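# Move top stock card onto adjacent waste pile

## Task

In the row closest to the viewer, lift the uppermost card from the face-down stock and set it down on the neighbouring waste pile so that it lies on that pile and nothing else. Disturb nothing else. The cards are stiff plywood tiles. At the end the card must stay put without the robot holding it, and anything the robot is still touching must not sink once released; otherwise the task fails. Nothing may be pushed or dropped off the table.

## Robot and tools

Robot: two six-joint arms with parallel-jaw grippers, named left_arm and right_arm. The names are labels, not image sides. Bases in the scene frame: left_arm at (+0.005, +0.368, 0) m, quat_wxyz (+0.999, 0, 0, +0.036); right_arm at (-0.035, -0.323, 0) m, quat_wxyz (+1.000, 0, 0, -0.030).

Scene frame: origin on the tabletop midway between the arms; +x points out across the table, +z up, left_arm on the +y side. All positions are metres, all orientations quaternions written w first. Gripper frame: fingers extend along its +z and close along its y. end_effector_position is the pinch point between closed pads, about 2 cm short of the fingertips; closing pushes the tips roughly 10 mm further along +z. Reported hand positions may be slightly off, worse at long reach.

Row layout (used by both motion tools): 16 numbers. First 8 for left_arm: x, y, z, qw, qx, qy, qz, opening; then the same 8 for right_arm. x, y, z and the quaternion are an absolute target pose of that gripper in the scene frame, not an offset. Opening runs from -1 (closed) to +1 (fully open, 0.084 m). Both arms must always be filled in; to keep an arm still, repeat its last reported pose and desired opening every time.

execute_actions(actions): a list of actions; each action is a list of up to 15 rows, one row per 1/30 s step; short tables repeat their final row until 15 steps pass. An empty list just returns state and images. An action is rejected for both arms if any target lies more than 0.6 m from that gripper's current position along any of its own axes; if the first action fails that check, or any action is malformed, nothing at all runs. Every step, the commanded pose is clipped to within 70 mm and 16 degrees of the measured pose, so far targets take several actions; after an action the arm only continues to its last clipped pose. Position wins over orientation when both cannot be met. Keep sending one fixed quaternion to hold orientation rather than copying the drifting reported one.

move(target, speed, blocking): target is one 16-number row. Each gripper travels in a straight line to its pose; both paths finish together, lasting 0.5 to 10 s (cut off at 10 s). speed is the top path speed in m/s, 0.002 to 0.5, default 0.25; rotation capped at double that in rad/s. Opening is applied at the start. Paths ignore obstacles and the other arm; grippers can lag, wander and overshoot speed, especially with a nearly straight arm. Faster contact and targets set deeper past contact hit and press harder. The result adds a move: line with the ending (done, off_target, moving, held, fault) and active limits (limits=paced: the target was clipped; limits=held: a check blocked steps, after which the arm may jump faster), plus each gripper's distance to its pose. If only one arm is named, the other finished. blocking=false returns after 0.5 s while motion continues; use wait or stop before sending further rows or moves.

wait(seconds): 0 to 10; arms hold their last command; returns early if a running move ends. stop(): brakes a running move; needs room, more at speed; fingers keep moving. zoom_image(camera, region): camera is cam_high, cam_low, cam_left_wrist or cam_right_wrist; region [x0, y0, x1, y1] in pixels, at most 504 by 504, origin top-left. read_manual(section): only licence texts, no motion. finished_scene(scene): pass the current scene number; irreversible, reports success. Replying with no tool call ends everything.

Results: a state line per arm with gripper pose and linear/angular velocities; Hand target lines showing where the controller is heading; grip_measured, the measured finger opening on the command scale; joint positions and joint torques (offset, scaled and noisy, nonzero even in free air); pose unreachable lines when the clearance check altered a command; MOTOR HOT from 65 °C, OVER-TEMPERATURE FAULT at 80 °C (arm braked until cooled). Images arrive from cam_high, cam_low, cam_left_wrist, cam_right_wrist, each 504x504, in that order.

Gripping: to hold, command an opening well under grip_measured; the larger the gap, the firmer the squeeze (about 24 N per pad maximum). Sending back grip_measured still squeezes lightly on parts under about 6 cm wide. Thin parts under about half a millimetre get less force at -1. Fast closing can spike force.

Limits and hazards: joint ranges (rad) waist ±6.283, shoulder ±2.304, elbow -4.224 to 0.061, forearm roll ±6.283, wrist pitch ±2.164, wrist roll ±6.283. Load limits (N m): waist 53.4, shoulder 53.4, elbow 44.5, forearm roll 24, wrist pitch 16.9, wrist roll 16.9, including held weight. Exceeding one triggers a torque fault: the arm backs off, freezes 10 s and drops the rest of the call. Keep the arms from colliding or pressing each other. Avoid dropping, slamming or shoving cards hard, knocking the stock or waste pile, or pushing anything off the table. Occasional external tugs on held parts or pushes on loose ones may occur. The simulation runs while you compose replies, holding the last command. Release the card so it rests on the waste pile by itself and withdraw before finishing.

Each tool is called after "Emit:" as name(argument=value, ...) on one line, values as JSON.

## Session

Emit:
execute_actions(actions=[])

Scene clock: 0.00 s.
left_arm: end_effector_position=(+0.7667, +0.3706, +0.2868) grip_measured=-0.07 end_effector_quat_wxyz=(+0.082, +0.510, +0.842, -0.156) end_effector_velocity=(+0.000, -0.000, +0.000) end_effector_angular_velocity=(+0.000, -0.002, +0.000) | right_arm: end_effector_position=(+0.4087, -0.4087, +0.2064) grip_measured=-1.00 end_effector_quat_wxyz=(+0.633, +0.626, +0.413, +0.192) end_effector_velocity=(+0.000, +0.000, -0.000) end_effector_angular_velocity=(-0.000, +0.000, +0.001)
Joint positions: left_arm=[ 0.041 -0.985 -2.076 -0.378 -1.182 -1.778  0.041] | right_arm=[ 0.324 -0.598 -0.362 -2.197 -1.582  1.474  0.   ]
Joint velocities: left_arm=[-0.     0.    -0.    -0.     0.001 -0.    -0.   ] | right_arm=[ 0.001 -0.    -0.     0.    -0.     0.    -0.   ]
Joint torques (N m, as the arm reports them, + toward a larger angle): no reading
Hand target (left_arm): +0.767, +0.371, +0.287; +0.082, +0.510, +0.842, -0.156
Hand target (right_arm): +0.409, -0.409, +0.206; +0.633, +0.626, +0.413, +0.192

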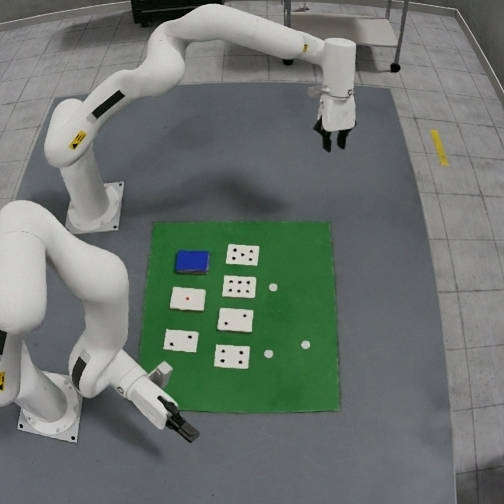

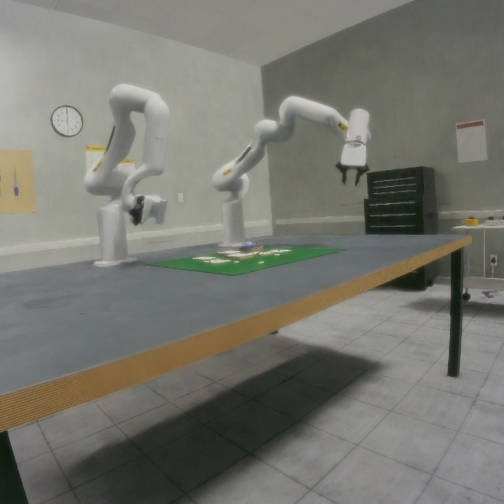

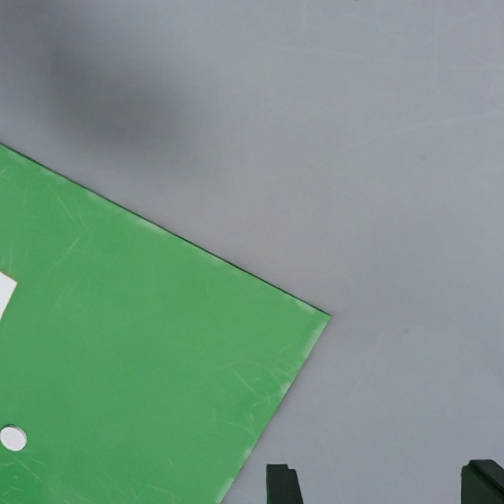

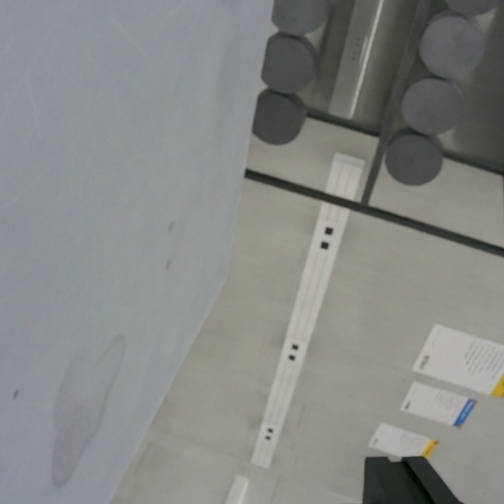

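Emit:
move(target=[0.361,0.148,0.10,0,0,1,0,0.7, 0.234,-0.025,0.056,0.2055,-0.78,-0.322,-0.496,-1], speed=0.3)

Scene clock: 4.13 s.
left_arm: end_effector_position=(+0.3623, +0.1463, +0.0993) grip_measured=+0.70 end_effector_quat_wxyz=(-0.001, -0.000, +1.000, -0.001) end_effector_velocity=(-0.001, +0.000, -0.001) end_effector_angular_velocity=(+0.013, -0.002, +0.006) | right_arm: end_effector_position=(+0.2352, -0.0237, +0.0560) grip_measured=-1.00 end_effector_quat_wxyz=(-0.206, +0.781, +0.321, +0.494) end_effector_velocity=(-0.000, -0.000, -0.001) end_effector_angular_velocity=(-0.001, +0.002, -0.001)
Joint positions: left_arm=[-0.625 -0.44  -0.699 -0.01  -0.26  -3.685  0.073] | right_arm=[ 0.961 -0.948 -0.308 -3.035 -1.767  3.217  0.   ]
Joint velocities: left_arm=[-0.008 -0.002 -0.     0.048 -0.003 -0.061 -0.   ] | right_arm=[ 0.001 -0.003 -0.001  0.002 -0.     0.003  0.   ]
Joint torques (N m, as the arm reports them, + toward a larger angle): left_arm=[  1.87  40.2  -11.68   0.69  -0.63  -0.43] | right_arm=[ 3.37 21.28  1.11  0.5  -1.46 -0.38]
Hand target (left_arm): +0.362, +0.146, +0.099; -0.001, -0.000, +1.000, -0.001
Hand target (right_arm): +0.235, -0.024, +0.056; -0.206, +0.781, +0.321, +0.494
Off the commanded pose (left_arm): 0.002 m, 0 deg.
Off the commanded pose (right_arm): 0.002 m, 0 deg.
move: done

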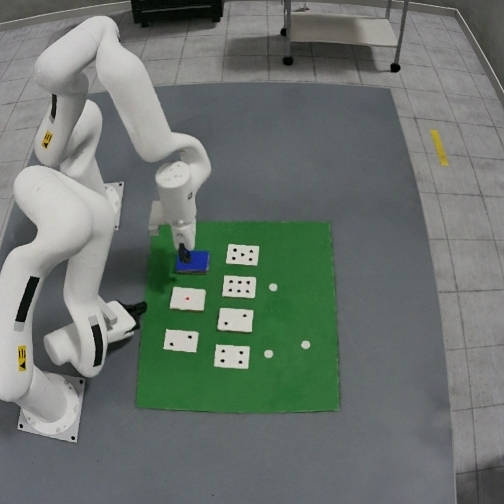

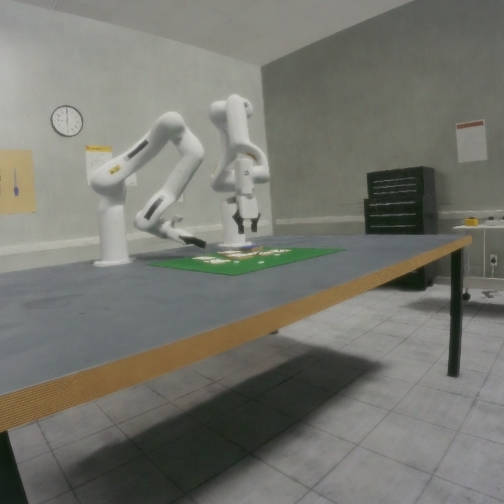

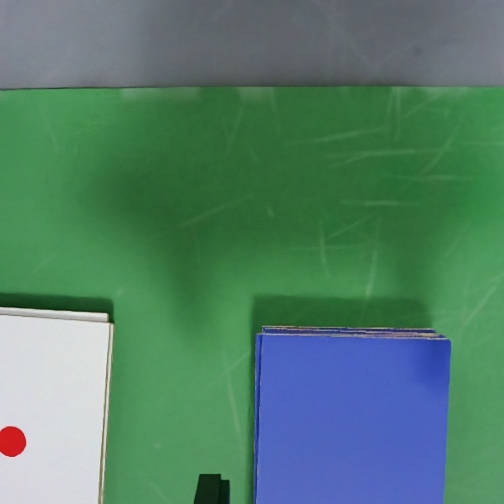

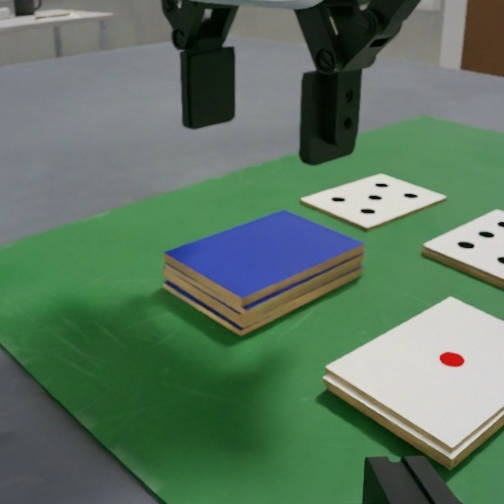

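Emit:
zoom_image(camera="cam_right_wrist", region=[140, 190, 390, 350])

Emit:
zoom_image(camera="cam_left_wrist", region=[180, 290, 504, 504])

Region (140, 190, 390, 350) of cam_right_wrist's 504x504 image, scaled by 2.016, with more detail than that image has; it fills the top 323 rows of this view, and the rest is white.

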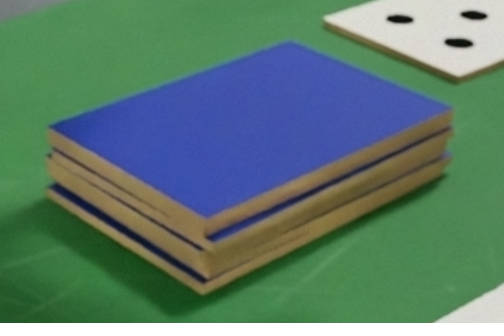

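Region (180, 290, 504, 504) of cam_left_wrist's 504x504 image, scaled by 1.556, with more detail than that image has; it fills the top 333 rows of this view, and the rest is white.

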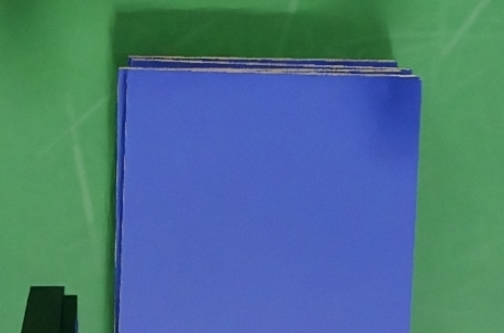

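Emit:
move(target=[0.367,0.151,0.048,0,0.0175,0.9998,0,0.7, 0.234,-0.025,0.056,0.2055,-0.78,-0.322,-0.496,-1], speed=0.1)

Emit:
zoom_image(camera="cam_right_wrist", region=[120, 100, 400, 350])

Emit:
zoom_image(camera="cam_left_wrist", region=[180, 290, 504, 504])

Scene clock: 5.97 s.
left_arm: end_effector_position=(+0.3672, +0.1509, +0.0481) grip_measured=+0.70 end_effector_quat_wxyz=(+0.000, +0.017, +1.000, +0.000) end_effector_velocity=(+0.001, -0.000, -0.000) end_effector_angular_velocity=(-0.001, -0.002, +0.001) | right_arm: end_effector_position=(+0.2340, -0.0250, +0.0560) grip_measured=-1.00 end_effector_quat_wxyz=(-0.205, +0.780, +0.322, +0.496) end_effector_velocity=(+0.000, -0.001, -0.000) end_effector_angular_velocity=(-0.003, -0.000, -0.002)
Joint positions: left_arm=[-0.612 -0.572 -0.719  0.002 -0.147 -3.647  0.073] | right_arm=[ 0.963 -0.953 -0.305 -3.032 -1.777  3.216  0.   ]
Joint velocities: left_arm=[ 0.001 -0.001 -0.001 -0.003  0.003  0.003 -0.   ] | right_arm=[-0.     0.     0.     0.002  0.002 -0.001  0.   ]
Joint torques (N m, as the arm reports them, + toward a larger angle): left_arm=[  1.24  43.78 -10.36   0.74  -0.67  -0.6 ] | right_arm=[ 2.89 22.31  1.24  0.98 -1.2  -0.25]
Hand target (left_arm): +0.367, +0.151, +0.048; +0.000, +0.017, +1.000, +0.000
Hand target (right_arm): +0.234, -0.025, +0.056; -0.205, +0.780, +0.322, +0.496
Off the commanded pose (left_arm): 0.000 m, 0 deg.
Off the commanded pose (right_arm): 0.000 m, 0 deg.
move: done

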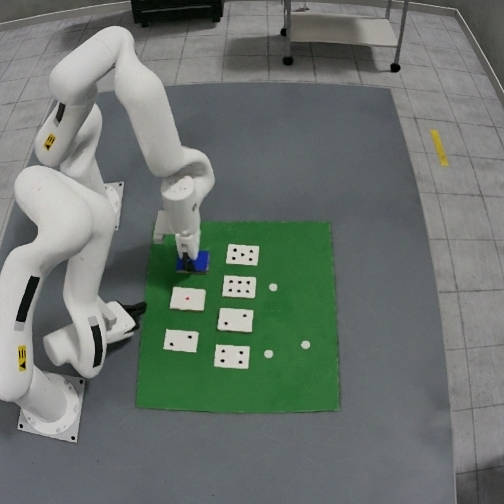

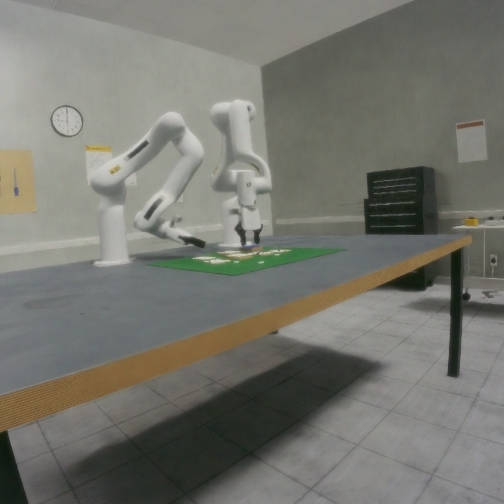

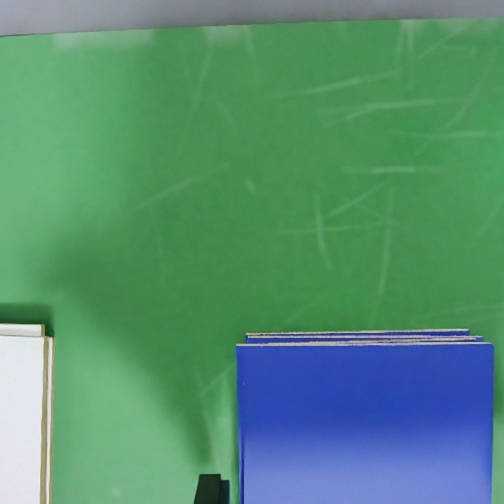

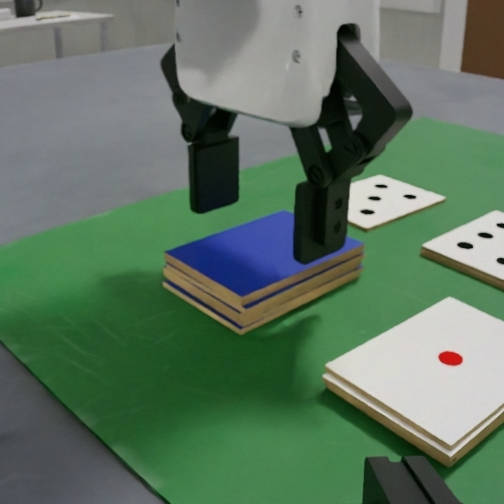

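Region (120, 100, 400, 350) of cam_right_wrist's 504x504 image, scaled by 1.800, with more detail than that image has; it fills the top 450 rows of this view, and the rest is white.

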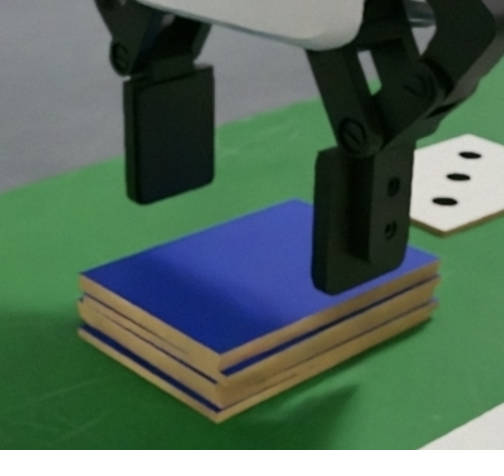

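Region (180, 290, 504, 504) of cam_left_wrist's 504x504 image, scaled by 1.556, with more detail than that image has; it fills the top 333 rows of this view, and the rest is white.

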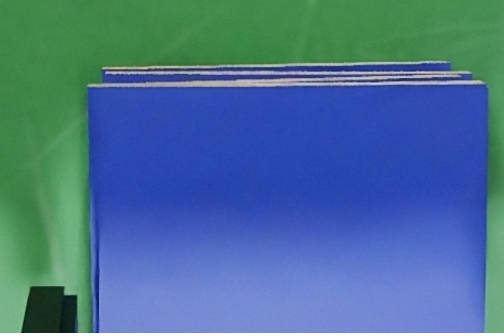

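Emit:
move(target=[0.367,0.163,0.0405,0,0.012,0.9999,0,0.7, 0.234,-0.025,0.056,0.2055,-0.78,-0.322,-0.496,-1], speed=0.03)

Emit:
execute_actions(actions=[[[0.367,0.163,0.0403,0,0.012,0.9999,0,0.7, 0.234,-0.025,0.056,0.2055,-0.78,-0.322,-0.496,-1],[0.367,0.163,0.0401,0,0.012,0.9999,0,0.7, 0.234,-0.025,0.056,0.2055,-0.78,-0.322,-0.496,-1],[0.367,0.163,0.0399,0,0.012,0.9999,0,0.7, 0.234,-0.025,0.056,0.2055,-0.78,-0.322,-0.496,-1],[0.367,0.163,0.0397,0,0.012,0.9999,0,0.7, 0.234,-0.025,0.056,0.2055,-0.78,-0.322,-0.496,-1],[0.367,0.163,0.0395,0,0.012,0.9999,0,0.7, 0.234,-0.025,0.056,0.2055,-0.78,-0.322,-0.496,-1]]])

Scene clock: 7.57 s.
left_arm: end_effector_position=(+0.3670, +0.1630, +0.0405) grip_measured=+0.70 end_effector_quat_wxyz=(+0.000, +0.012, +1.000, +0.000) end_effector_velocity=(+0.000, +0.001, -0.001) end_effector_angular_velocity=(-0.000, -0.000, +0.001) | right_arm: end_effector_position=(+0.2340, -0.0250, +0.0560) grip_measured=-1.00 end_effector_quat_wxyz=(-0.205, +0.780, +0.322, +0.496) end_effector_velocity=(-0.000, +0.000, +0.000) end_effector_angular_velocity=(+0.001, +0.000, +0.002)
Joint positions: left_arm=[-0.587 -0.584 -0.706  0.001 -0.123 -3.633  0.073] | right_arm=[ 0.963 -0.953 -0.305 -3.032 -1.777  3.216  0.   ]
Joint velocities: left_arm=[ 0.002 -0.002  0.001 -0.002  0.003  0.004  0.   ] | right_arm=[ 0.    -0.     0.    -0.002 -0.002 -0.     0.   ]
Joint torques (N m, as the arm reports them, + toward a larger angle): left_arm=[-0.46 42.07 -9.54  1.9  -0.53 -0.53] | right_arm=[ 5.71 23.06  1.01  1.06 -1.32 -0.46]
Hand target (left_arm): +0.367, +0.163, +0.040; +0.000, +0.012, +1.000, +0.000
Hand target (right_arm): +0.234, -0.025, +0.056; -0.205, +0.780, +0.322, +0.496
Off the commanded pose (left_arm): 0.000 m, 0 deg.
Off the commanded pose (right_arm): 0.000 m, 0 deg.
move: done

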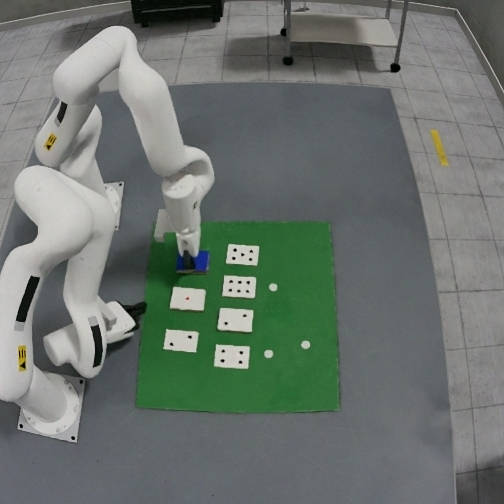

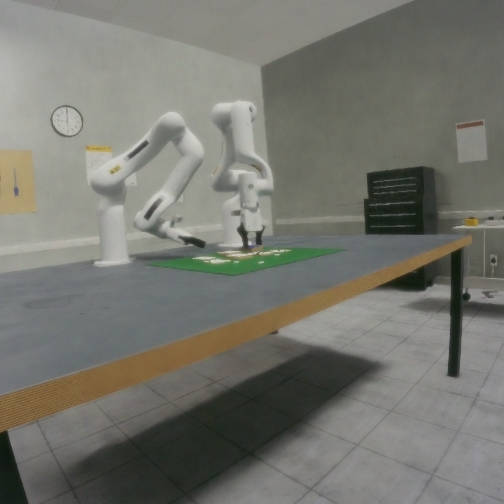

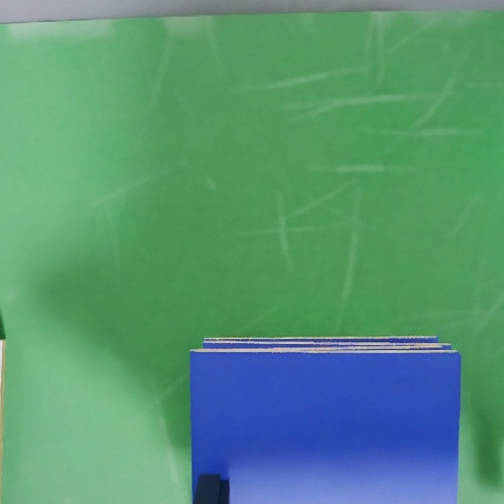

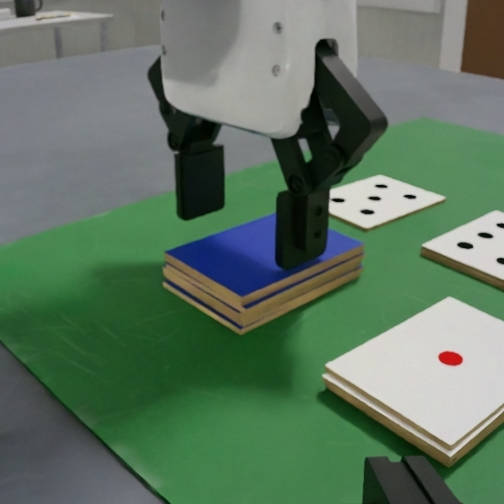

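Scene clock: 8.07 s.
left_arm: end_effector_position=(+0.3670, +0.1630, +0.0395) grip_measured=+0.70 end_effector_quat_wxyz=(+0.000, +0.012, +1.000, -0.000) end_effector_velocity=(+0.000, +0.001, -0.000) end_effector_angular_velocity=(-0.000, -0.001, +0.002) | right_arm: end_effector_position=(+0.2340, -0.0250, +0.0560) grip_measured=-1.00 end_effector_quat_wxyz=(-0.205, +0.780, +0.322, +0.496) end_effector_velocity=(-0.000, +0.000, +0.000) end_effector_angular_velocity=(+0.000, -0.000, +0.002)
Joint positions: left_arm=[-0.587 -0.586 -0.707  0.    -0.12  -3.632  0.073] | right_arm=[ 0.963 -0.953 -0.305 -3.032 -1.777  3.216  0.   ]
Joint velocities: left_arm=[ 0.002  0.     0.001 -0.     0.001  0.     0.   ] | right_arm=[-0.     0.001  0.001 -0.002 -0.    -0.002  0.   ]
Joint torques (N m, as the arm reports them, + toward a larger angle): left_arm=[  2.36  41.94 -10.85   1.59  -0.57  -0.63] | right_arm=[ 1.54 24.55  1.1   1.11 -1.22 -0.33]
Hand target (left_arm): +0.367, +0.163, +0.039; +0.000, +0.012, +1.000, +0.000
Hand target (right_arm): +0.234, -0.025, +0.056; -0.205, +0.780, +0.322, +0.496
Off the commanded pose (left_arm): 0.000 m, 0 deg.
Off the commanded pose (right_arm): 0.000 m, 0 deg.

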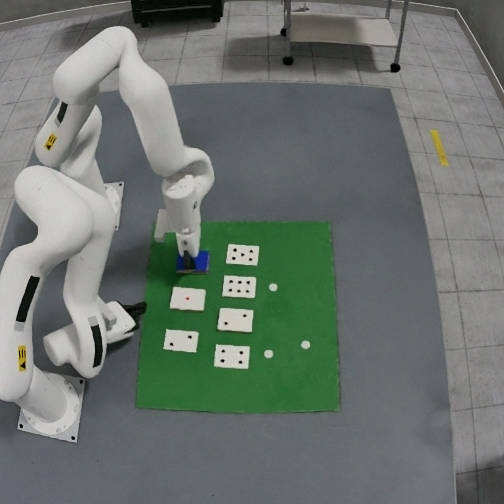

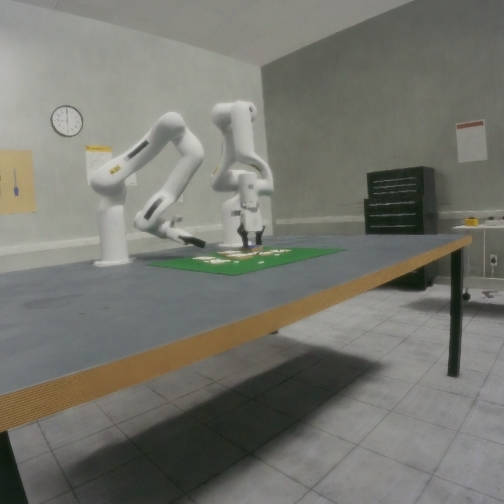

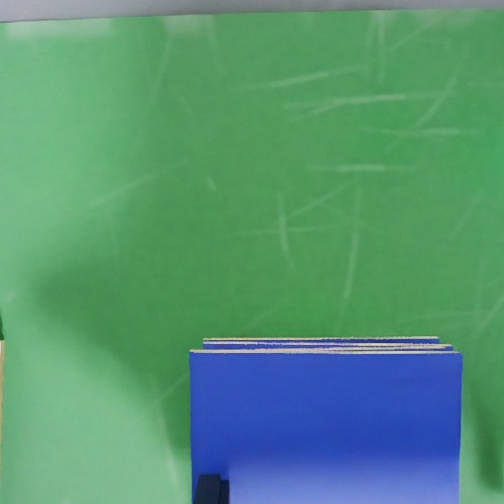

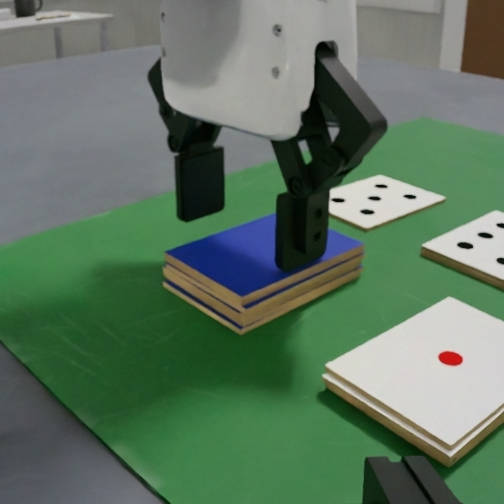

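Emit:
execute_actions(actions=[[[0.367,0.163,0.0392,0,0.012,0.9999,0,0.7, 0.234,-0.025,0.056,0.2055,-0.78,-0.322,-0.496,-1],[0.367,0.163,0.0389,0,0.012,0.9999,0,0.7, 0.234,-0.025,0.056,0.2055,-0.78,-0.322,-0.496,-1],[0.367,0.163,0.0386,0,0.012,0.9999,0,0.7, 0.234,-0.025,0.056,0.2055,-0.78,-0.322,-0.496,-1],[0.367,0.163,0.0383,0,0.012,0.9999,0,0.7, 0.234,-0.025,0.056,0.2055,-0.78,-0.322,-0.496,-1],[0.367,0.163,0.0380,0,0.012,0.9999,0,0.7, 0.234,-0.025,0.056,0.2055,-0.78,-0.322,-0.496,-1],[0.367,0.163,0.0377,0,0.012,0.9999,0,0.7, 0.234,-0.025,0.056,0.2055,-0.78,-0.322,-0.496,-1],[0.367,0.163,0.0374,0,0.012,0.9999,0,0.7, 0.234,-0.025,0.056,0.2055,-0.78,-0.322,-0.496,-1]]])

Scene clock: 8.90 s.
left_arm: end_effector_position=(+0.3670, +0.1630, +0.0375) grip_measured=+0.70 end_effector_quat_wxyz=(-0.000, +0.012, +1.000, +0.000) end_effector_velocity=(+0.000, -0.001, +0.000) end_effector_angular_velocity=(-0.001, -0.001, +0.000) | right_arm: end_effector_position=(+0.2340, -0.0250, +0.0560) grip_measured=-1.00 end_effector_quat_wxyz=(-0.205, +0.780, +0.322, +0.496) end_effector_velocity=(-0.001, -0.001, -0.001) end_effector_angular_velocity=(-0.004, +0.002, -0.000)
Joint positions: left_arm=[-0.587 -0.592 -0.708  0.    -0.116 -3.632  0.073] | right_arm=[ 0.963 -0.953 -0.305 -3.032 -1.777  3.216  0.   ]
Joint velocities: left_arm=[-0.001  0.    -0.001 -0.001  0.001 -0.     0.   ] | right_arm=[ 0.    -0.002  0.001  0.001  0.002 -0.001  0.   ]
Joint torques (N m, as the arm reports them, + toward a larger angle): left_arm=[ 1.69 39.02 -9.84  1.14 -0.26 -0.65] | right_arm=[ 3.94 25.13  1.86  0.86 -1.3  -0.29]
Hand target (left_arm): +0.367, +0.163, +0.037; +0.000, +0.012, +1.000, +0.000
Hand target (right_arm): +0.234, -0.025, +0.056; -0.205, +0.780, +0.322, +0.496
Off the commanded pose (left_arm): 0.000 m, 0 deg.
Off the commanded pose (right_arm): 0.000 m, 0 deg.

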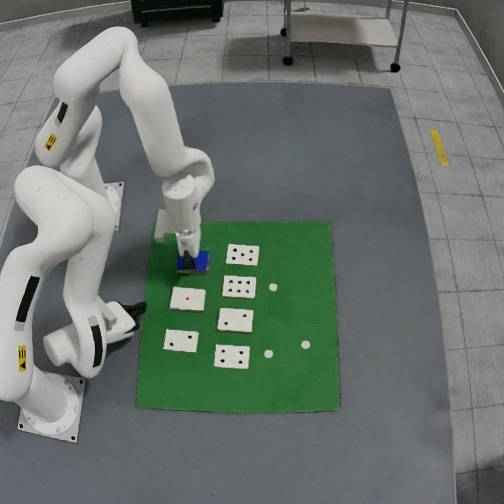

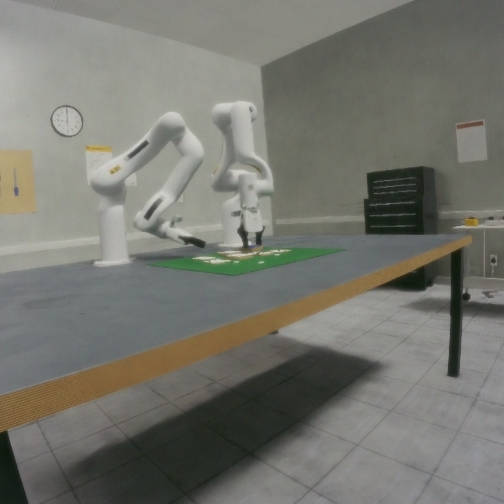

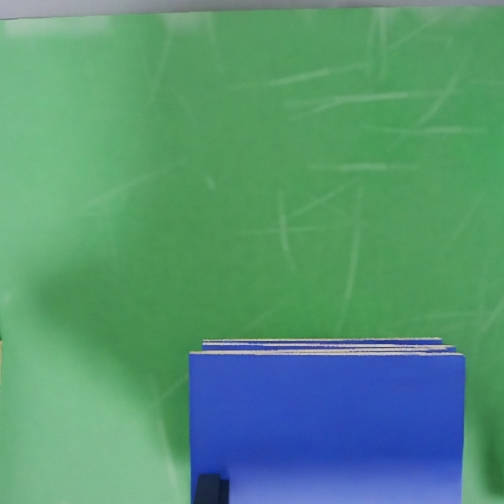

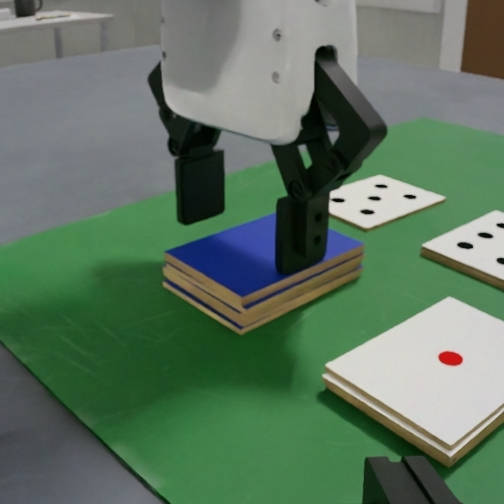

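Emit:
execute_actions(actions=[[[0.367,0.163,0.0372,0,0.012,0.9999,0,0.7, 0.234,-0.025,0.056,0.2055,-0.78,-0.322,-0.496,-1],[0.367,0.163,0.0370,0,0.012,0.9999,0,0.7, 0.234,-0.025,0.056,0.2055,-0.78,-0.322,-0.496,-1],[0.367,0.163,0.0368,0,0.012,0.9999,0,0.7, 0.234,-0.025,0.056,0.2055,-0.78,-0.322,-0.496,-1],[0.367,0.163,0.0366,0,0.012,0.9999,0,0.7, 0.234,-0.025,0.056,0.2055,-0.78,-0.322,-0.496,-1]]])

Scene clock: 9.50 s.
left_arm: end_effector_position=(+0.3671, +0.1629, +0.0368) grip_measured=+0.70 end_effector_quat_wxyz=(+0.000, +0.012, +1.000, -0.000) end_effector_velocity=(-0.000, +0.000, -0.000) end_effector_angular_velocity=(+0.000, +0.001, +0.002) | right_arm: end_effector_position=(+0.2340, -0.0250, +0.0560) grip_measured=-1.00 end_effector_quat_wxyz=(-0.205, +0.780, +0.322, +0.496) end_effector_velocity=(+0.000, +0.000, +0.000) end_effector_angular_velocity=(+0.002, -0.000, +0.000)
Joint positions: left_arm=[-0.587 -0.594 -0.708  0.    -0.115 -3.632  0.073] | right_arm=[ 0.963 -0.953 -0.305 -3.032 -1.777  3.216  0.   ]
Joint velocities: left_arm=[ 0.    -0.001  0.    -0.001  0.    -0.     0.   ] | right_arm=[-0.     0.    -0.001 -0.001 -0.001  0.     0.   ]
Joint torques (N m, as the arm reports them, + toward a larger angle): left_arm=[ 3.26 29.57 -8.77  0.86  0.52 -0.89] | right_arm=[ 4.77 22.01  0.8   0.26 -1.55 -0.3 ]
Hand target (left_arm): +0.367, +0.163, +0.037; -0.000, +0.012, +1.000, +0.000
Hand target (right_arm): +0.234, -0.025, +0.056; -0.205, +0.780, +0.322, +0.496
Off the commanded pose (left_arm): 0.000 m, 0 deg.
Off the commanded pose (right_arm): 0.000 m, 0 deg.

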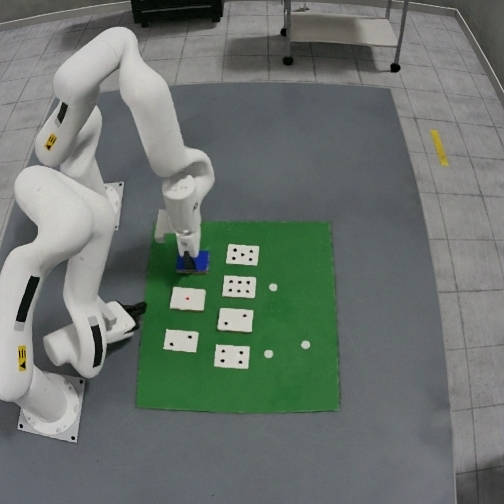

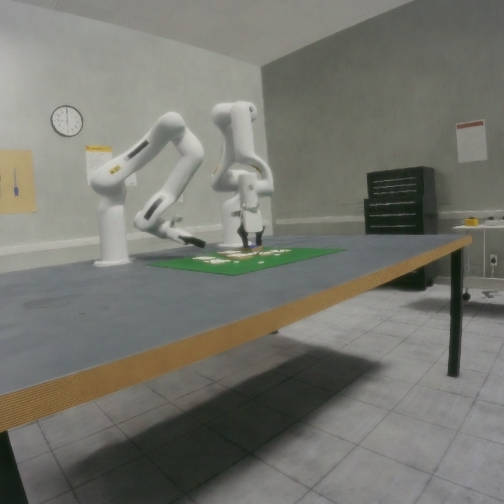

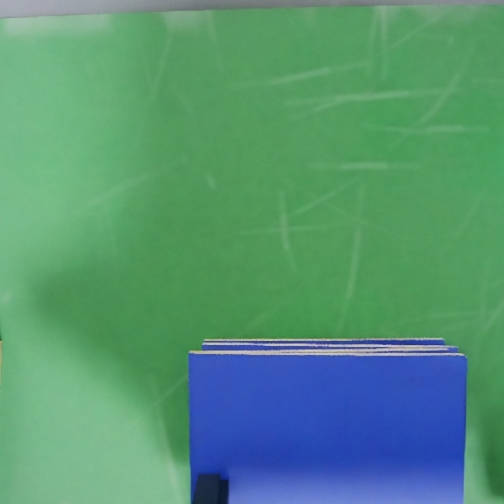

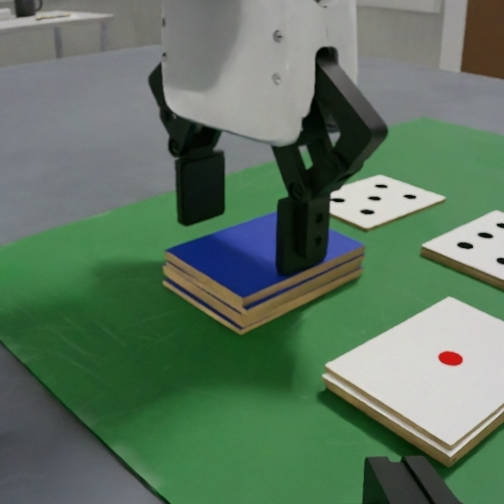

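Emit:
execute_actions(actions=[[[0.367,0.163,0.0378,0,0.012,0.9999,0,0.7, 0.234,-0.025,0.056,0.2055,-0.78,-0.322,-0.496,-1],[0.367,0.163,0.0388,0,0.012,0.9999,0,0.7, 0.234,-0.025,0.056,0.2055,-0.78,-0.322,-0.496,-1],[0.367,0.163,0.0398,0,0.012,0.9999,0,0.7, 0.234,-0.025,0.056,0.2055,-0.78,-0.322,-0.496,-1],[0.367,0.163,0.0408,0,0.012,0.9999,0,0.7, 0.234,-0.025,0.056,0.2055,-0.78,-0.322,-0.496,-1],[0.367,0.162,0.0412,0,0.012,0.9999,0,0.7, 0.234,-0.025,0.056,0.2055,-0.78,-0.322,-0.496,-1],[0.367,0.160,0.0412,0,0.012,0.9999,0,0.7, 0.234,-0.025,0.056,0.2055,-0.78,-0.322,-0.496,-1],[0.367,0.158,0.0412,0,0.012,0.9999,0,0.69, 0.234,-0.025,0.056,0.2055,-0.78,-0.322,-0.496,-1],[0.367,0.156,0.0412,0,0.012,0.9999,0,0.68, 0.234,-0.025,0.056,0.2055,-0.78,-0.322,-0.496,-1],[0.367,0.154,0.0412,0,0.012,0.9999,0,0.67, 0.234,-0.025,0.056,0.2055,-0.78,-0.322,-0.496,-1],[0.367,0.1525,0.0412,0,0.012,0.9999,0,0.66, 0.234,-0.025,0.056,0.2055,-0.78,-0.322,-0.496,-1],[0.367,0.1515,0.0412,0,0.012,0.9999,0,0.65, 0.234,-0.025,0.056,0.2055,-0.78,-0.322,-0.496,-1],[0.367,0.151,0.0412,0,0.012,0.9999,0,0.65, 0.234,-0.025,0.056,0.2055,-0.78,-0.322,-0.496,-1]],[[0.367,0.151,0.0406,0,0.012,0.9999,0,0.65, 0.234,-0.025,0.056,0.2055,-0.78,-0.322,-0.496,-1],[0.367,0.151,0.040,0,0.012,0.9999,0,0.65, 0.234,-0.025,0.056,0.2055,-0.78,-0.322,-0.496,-1],[0.367,0.151,0.0394,0,0.012,0.9999,0,0.65, 0.234,-0.025,0.056,0.2055,-0.78,-0.322,-0.496,-1],[0.367,0.151,0.0388,0,0.012,0.9999,0,0.65, 0.234,-0.025,0.056,0.2055,-0.78,-0.322,-0.496,-1],[0.367,0.151,0.0382,0,0.012,0.9999,0,0.65, 0.234,-0.025,0.056,0.2055,-0.78,-0.322,-0.496,-1],[0.367,0.151,0.0377,0,0.012,0.9999,0,0.65, 0.234,-0.025,0.056,0.2055,-0.78,-0.322,-0.496,-1],[0.367,0.151,0.0373,0,0.012,0.9999,0,0.65, 0.234,-0.025,0.056,0.2055,-0.78,-0.322,-0.496,-1]]])

Emit:
zoom_image(camera="cam_right_wrist", region=[120, 100, 400, 350])

Scene clock: 11.40 s.
left_arm: end_effector_position=(+0.3670, +0.1510, +0.0373) grip_measured=+0.65 end_effector_quat_wxyz=(+0.000, +0.012, +1.000, -0.000) end_effector_velocity=(+0.000, -0.000, -0.000) end_effector_angular_velocity=(+0.000, -0.000, +0.000) | right_arm: end_effector_position=(+0.2340, -0.0250, +0.0560) grip_measured=-1.00 end_effector_quat_wxyz=(-0.205, +0.780, +0.322, +0.496) end_effector_velocity=(-0.001, +0.000, -0.000) end_effector_angular_velocity=(+0.000, +0.002, +0.001)
Joint positions: left_arm=[-0.612 -0.6   -0.724  0.    -0.124 -3.656  0.071] | right_arm=[ 0.963 -0.953 -0.305 -3.032 -1.777  3.216  0.   ]
Joint velocities: left_arm=[ 0.    -0.001 -0.001  0.001  0.    -0.001  0.   ] | right_arm=[ 0.    -0.001 -0.    -0.002  0.     0.001  0.   ]
Joint torques (N m, as the arm reports them, + toward a larger angle): left_arm=[  0.73  44.51 -10.27   0.94  -0.44  -0.49] | right_arm=[ 4.37 22.13  1.3   0.45 -1.79 -0.33]
Hand target (left_arm): +0.367, +0.151, +0.037; +0.000, +0.012, +1.000, +0.000
Hand target (right_arm): +0.234, -0.025, +0.056; -0.205, +0.780, +0.322, +0.496
Off the commanded pose (left_arm): 0.000 m, 0 deg.
Off the commanded pose (right_arm): 0.000 m, 0 deg.

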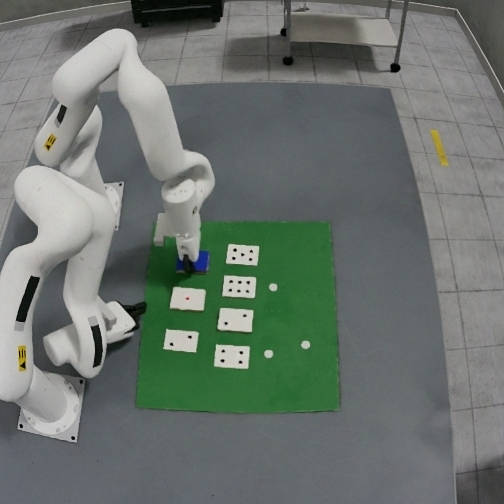

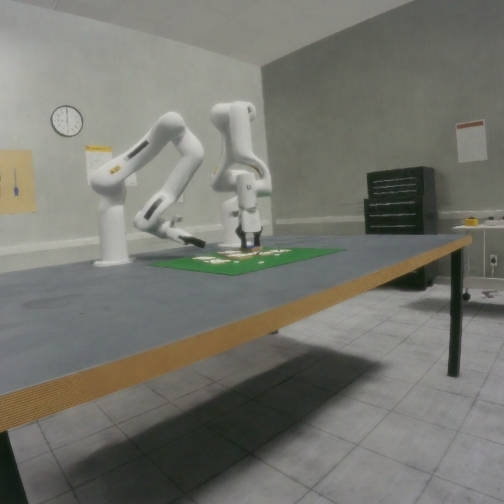

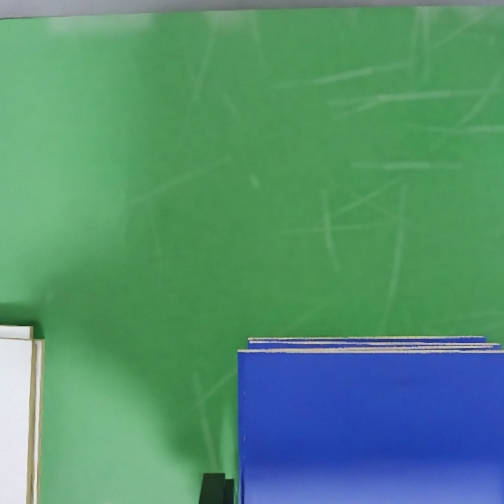

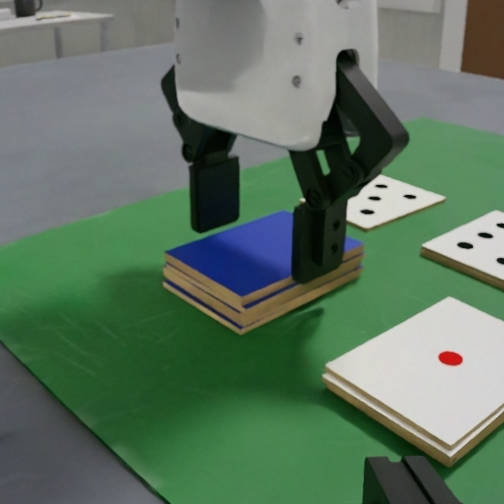

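Region (120, 100, 400, 350) of cam_right_wrist's 504x504 image, scaled by 1.800, with more detail than that image has; it fills the top 450 rows of this view, and the rest is white.

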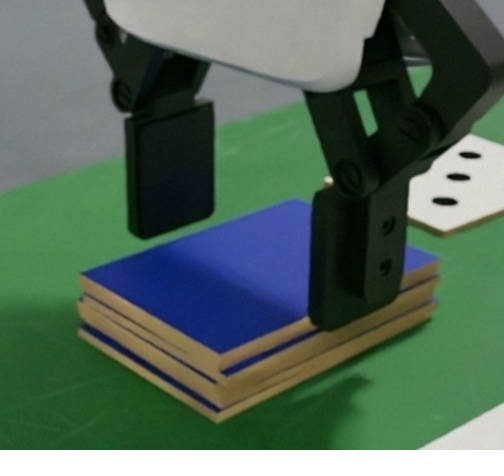

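Emit:
execute_actions(actions=[[[0.367,0.151,0.0373,0,0.012,0.9999,0,0.62, 0.234,-0.025,0.056,0.2055,-0.78,-0.322,-0.496,-1],[0.367,0.151,0.0373,0,0.012,0.9999,0,0.59, 0.234,-0.025,0.056,0.2055,-0.78,-0.322,-0.496,-1],[0.367,0.151,0.0373,0,0.012,0.9999,0,0.56, 0.234,-0.025,0.056,0.2055,-0.78,-0.322,-0.496,-1],[0.367,0.151,0.0373,0,0.012,0.9999,0,0.53, 0.234,-0.025,0.056,0.2055,-0.78,-0.322,-0.496,-1],[0.367,0.151,0.0373,0,0.012,0.9999,0,0.50, 0.234,-0.025,0.056,0.2055,-0.78,-0.322,-0.496,-1],[0.367,0.151,0.0373,0,0.012,0.9999,0,0.47, 0.234,-0.025,0.056,0.2055,-0.78,-0.322,-0.496,-1],[0.367,0.151,0.0373,0,0.012,0.9999,0,0.44, 0.234,-0.025,0.056,0.2055,-0.78,-0.322,-0.496,-1],[0.367,0.151,0.0373,0,0.012,0.9999,0,0.40, 0.234,-0.025,0.056,0.2055,-0.78,-0.322,-0.496,-1],[0.367,0.151,0.0373,0,0.012,0.9999,0,0.36, 0.234,-0.025,0.056,0.2055,-0.78,-0.322,-0.496,-1],[0.367,0.151,0.0373,0,0.012,0.9999,0,0.32, 0.234,-0.025,0.056,0.2055,-0.78,-0.322,-0.496,-1],[0.367,0.151,0.0373,0,0.012,0.9999,0,0.28, 0.234,-0.025,0.056,0.2055,-0.78,-0.322,-0.496,-1],[0.367,0.151,0.0373,0,0.012,0.9999,0,0.24, 0.234,-0.025,0.056,0.2055,-0.78,-0.322,-0.496,-1],[0.367,0.151,0.0373,0,0.012,0.9999,0,0.2, 0.234,-0.025,0.056,0.2055,-0.78,-0.322,-0.496,-1]]])

Emit:
move(target=[0.367,0.151,0.052,0,0.012,0.9999,0,0.2, 0.234,-0.025,0.056,0.2055,-0.78,-0.322,-0.496,-1], speed=0.02)

Emit:
zoom_image(camera="cam_right_wrist", region=[120, 100, 400, 350])

Scene clock: 12.70 s.
left_arm: end_effector_position=(+0.3670, +0.1510, +0.0374) grip_measured=+0.46 end_effector_quat_wxyz=(-0.000, +0.012, +1.000, +0.000) end_effector_velocity=(-0.000, +0.000, -0.000) end_effector_angular_velocity=(+0.000, +0.000, +0.000) | right_arm: end_effector_position=(+0.2340, -0.0250, +0.0560) grip_measured=-1.00 end_effector_quat_wxyz=(-0.205, +0.780, +0.322, +0.496) end_effector_velocity=(-0.000, -0.000, -0.000) end_effector_angular_velocity=(+0.000, +0.001, +0.001)
Joint positions: left_arm=[-0.612 -0.6   -0.724  0.    -0.125 -3.657  0.063] | right_arm=[ 0.963 -0.953 -0.305 -3.032 -1.777  3.216  0.   ]
Joint velocities: left_arm=[-0.    -0.001  0.    -0.     0.001 -0.     0.   ] | right_arm=[-0.    -0.001 -0.    -0.001 -0.001  0.     0.   ]
Joint torques (N m, as the arm reports them, + toward a larger angle): left_arm=[ 0.14 39.65 -9.5   1.39 -0.23 -0.55] | right_arm=[ 3.36 22.76  1.02  1.51 -1.39 -0.09]
Hand target (left_arm): +0.367, +0.151, +0.037; -0.000, +0.012, +1.000, +0.000
Hand target (right_arm): +0.234, -0.025, +0.056; -0.205, +0.780, +0.322, +0.496
Off the commanded pose (left_arm): 0.000 m, 0 deg.
Off the commanded pose (right_arm): 0.000 m, 0 deg.

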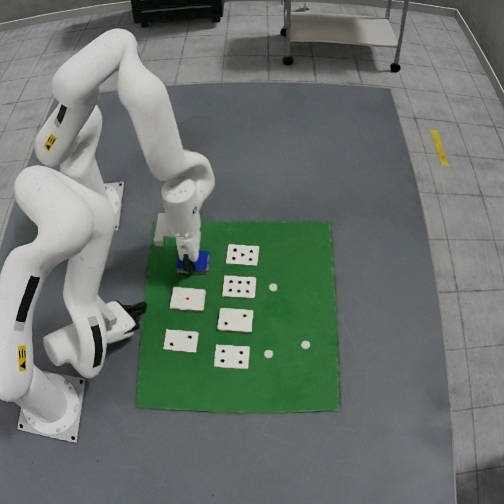

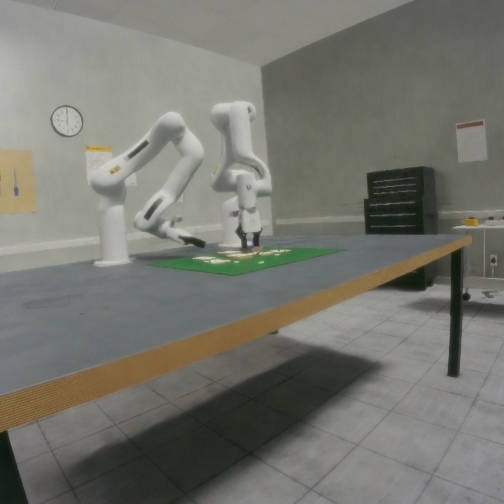

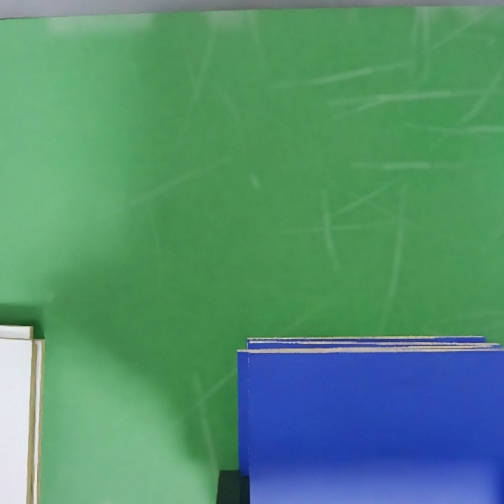

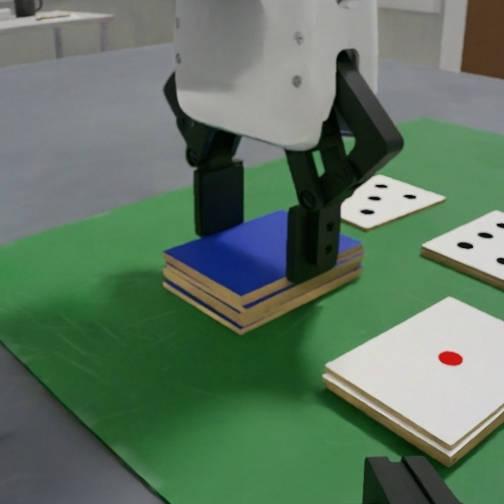

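Scene clock: 13.70 s.
left_arm: end_effector_position=(+0.3670, +0.1510, +0.0520) grip_measured=+0.46 end_effector_quat_wxyz=(-0.000, +0.012, +1.000, -0.000) end_effector_velocity=(-0.001, +0.000, +0.000) end_effector_angular_velocity=(+0.001, +0.001, -0.001) | right_arm: end_effector_position=(+0.2340, -0.0250, +0.0560) grip_measured=-1.00 end_effector_quat_wxyz=(-0.205, +0.780, +0.322, +0.496) end_effector_velocity=(-0.000, -0.000, -0.000) end_effector_angular_velocity=(-0.001, -0.000, +0.001)
Joint positions: left_arm=[-0.612 -0.562 -0.717 -0.    -0.156 -3.656  0.063] | right_arm=[ 0.963 -0.953 -0.305 -3.032 -1.777  3.216  0.   ]
Joint velocities: left_arm=[-0.     0.001  0.001  0.    -0.001  0.    -0.   ] | right_arm=[-0.001 -0.001 -0.    -0.001 -0.    -0.002  0.   ]
Joint torques (N m, as the arm reports them, + toward a larger angle): left_arm=[  0.49  42.77 -10.95   1.22  -0.53  -0.52] | right_arm=[ 4.51 25.12  1.12  1.01 -1.56 -0.39]
Hand target (left_arm): +0.367, +0.151, +0.052; -0.000, +0.012, +1.000, -0.000
Hand target (right_arm): +0.234, -0.025, +0.056; -0.205, +0.780, +0.322, +0.496
Off the commanded pose (left_arm): 0.000 m, 0 deg.
Off the commanded pose (right_arm): 0.000 m, 0 deg.
move: done

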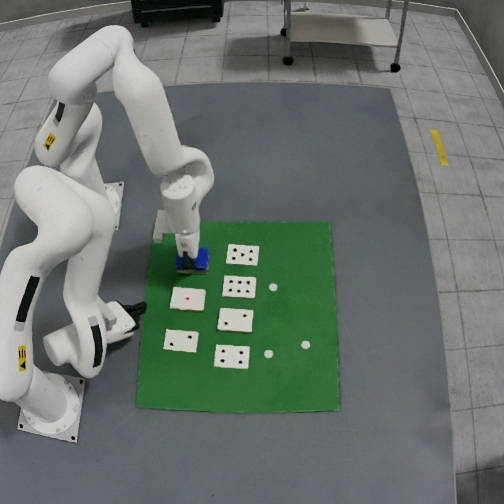

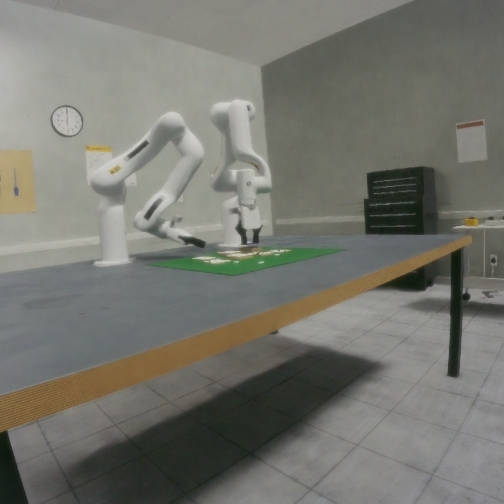

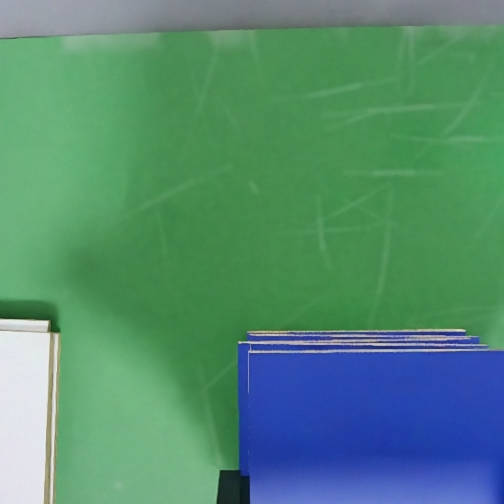

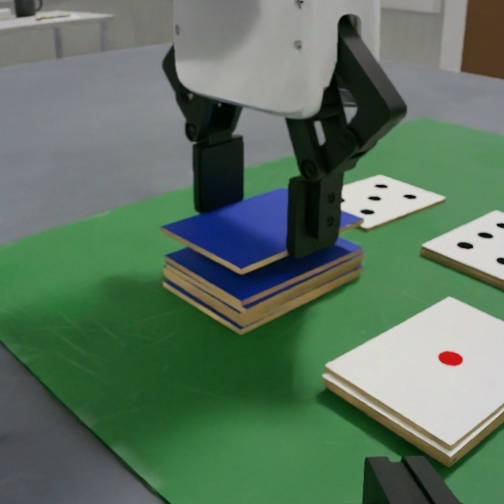

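Region (120, 100, 400, 350) of cam_right_wrist's 504x504 image, scaled by 1.800, with more detail than that image has; it fills the top 450 rows of this view, and the rest is white.

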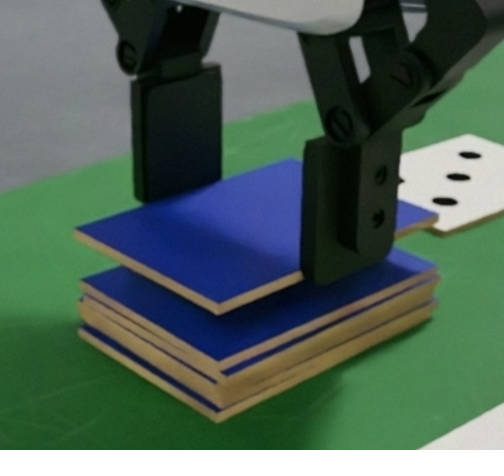

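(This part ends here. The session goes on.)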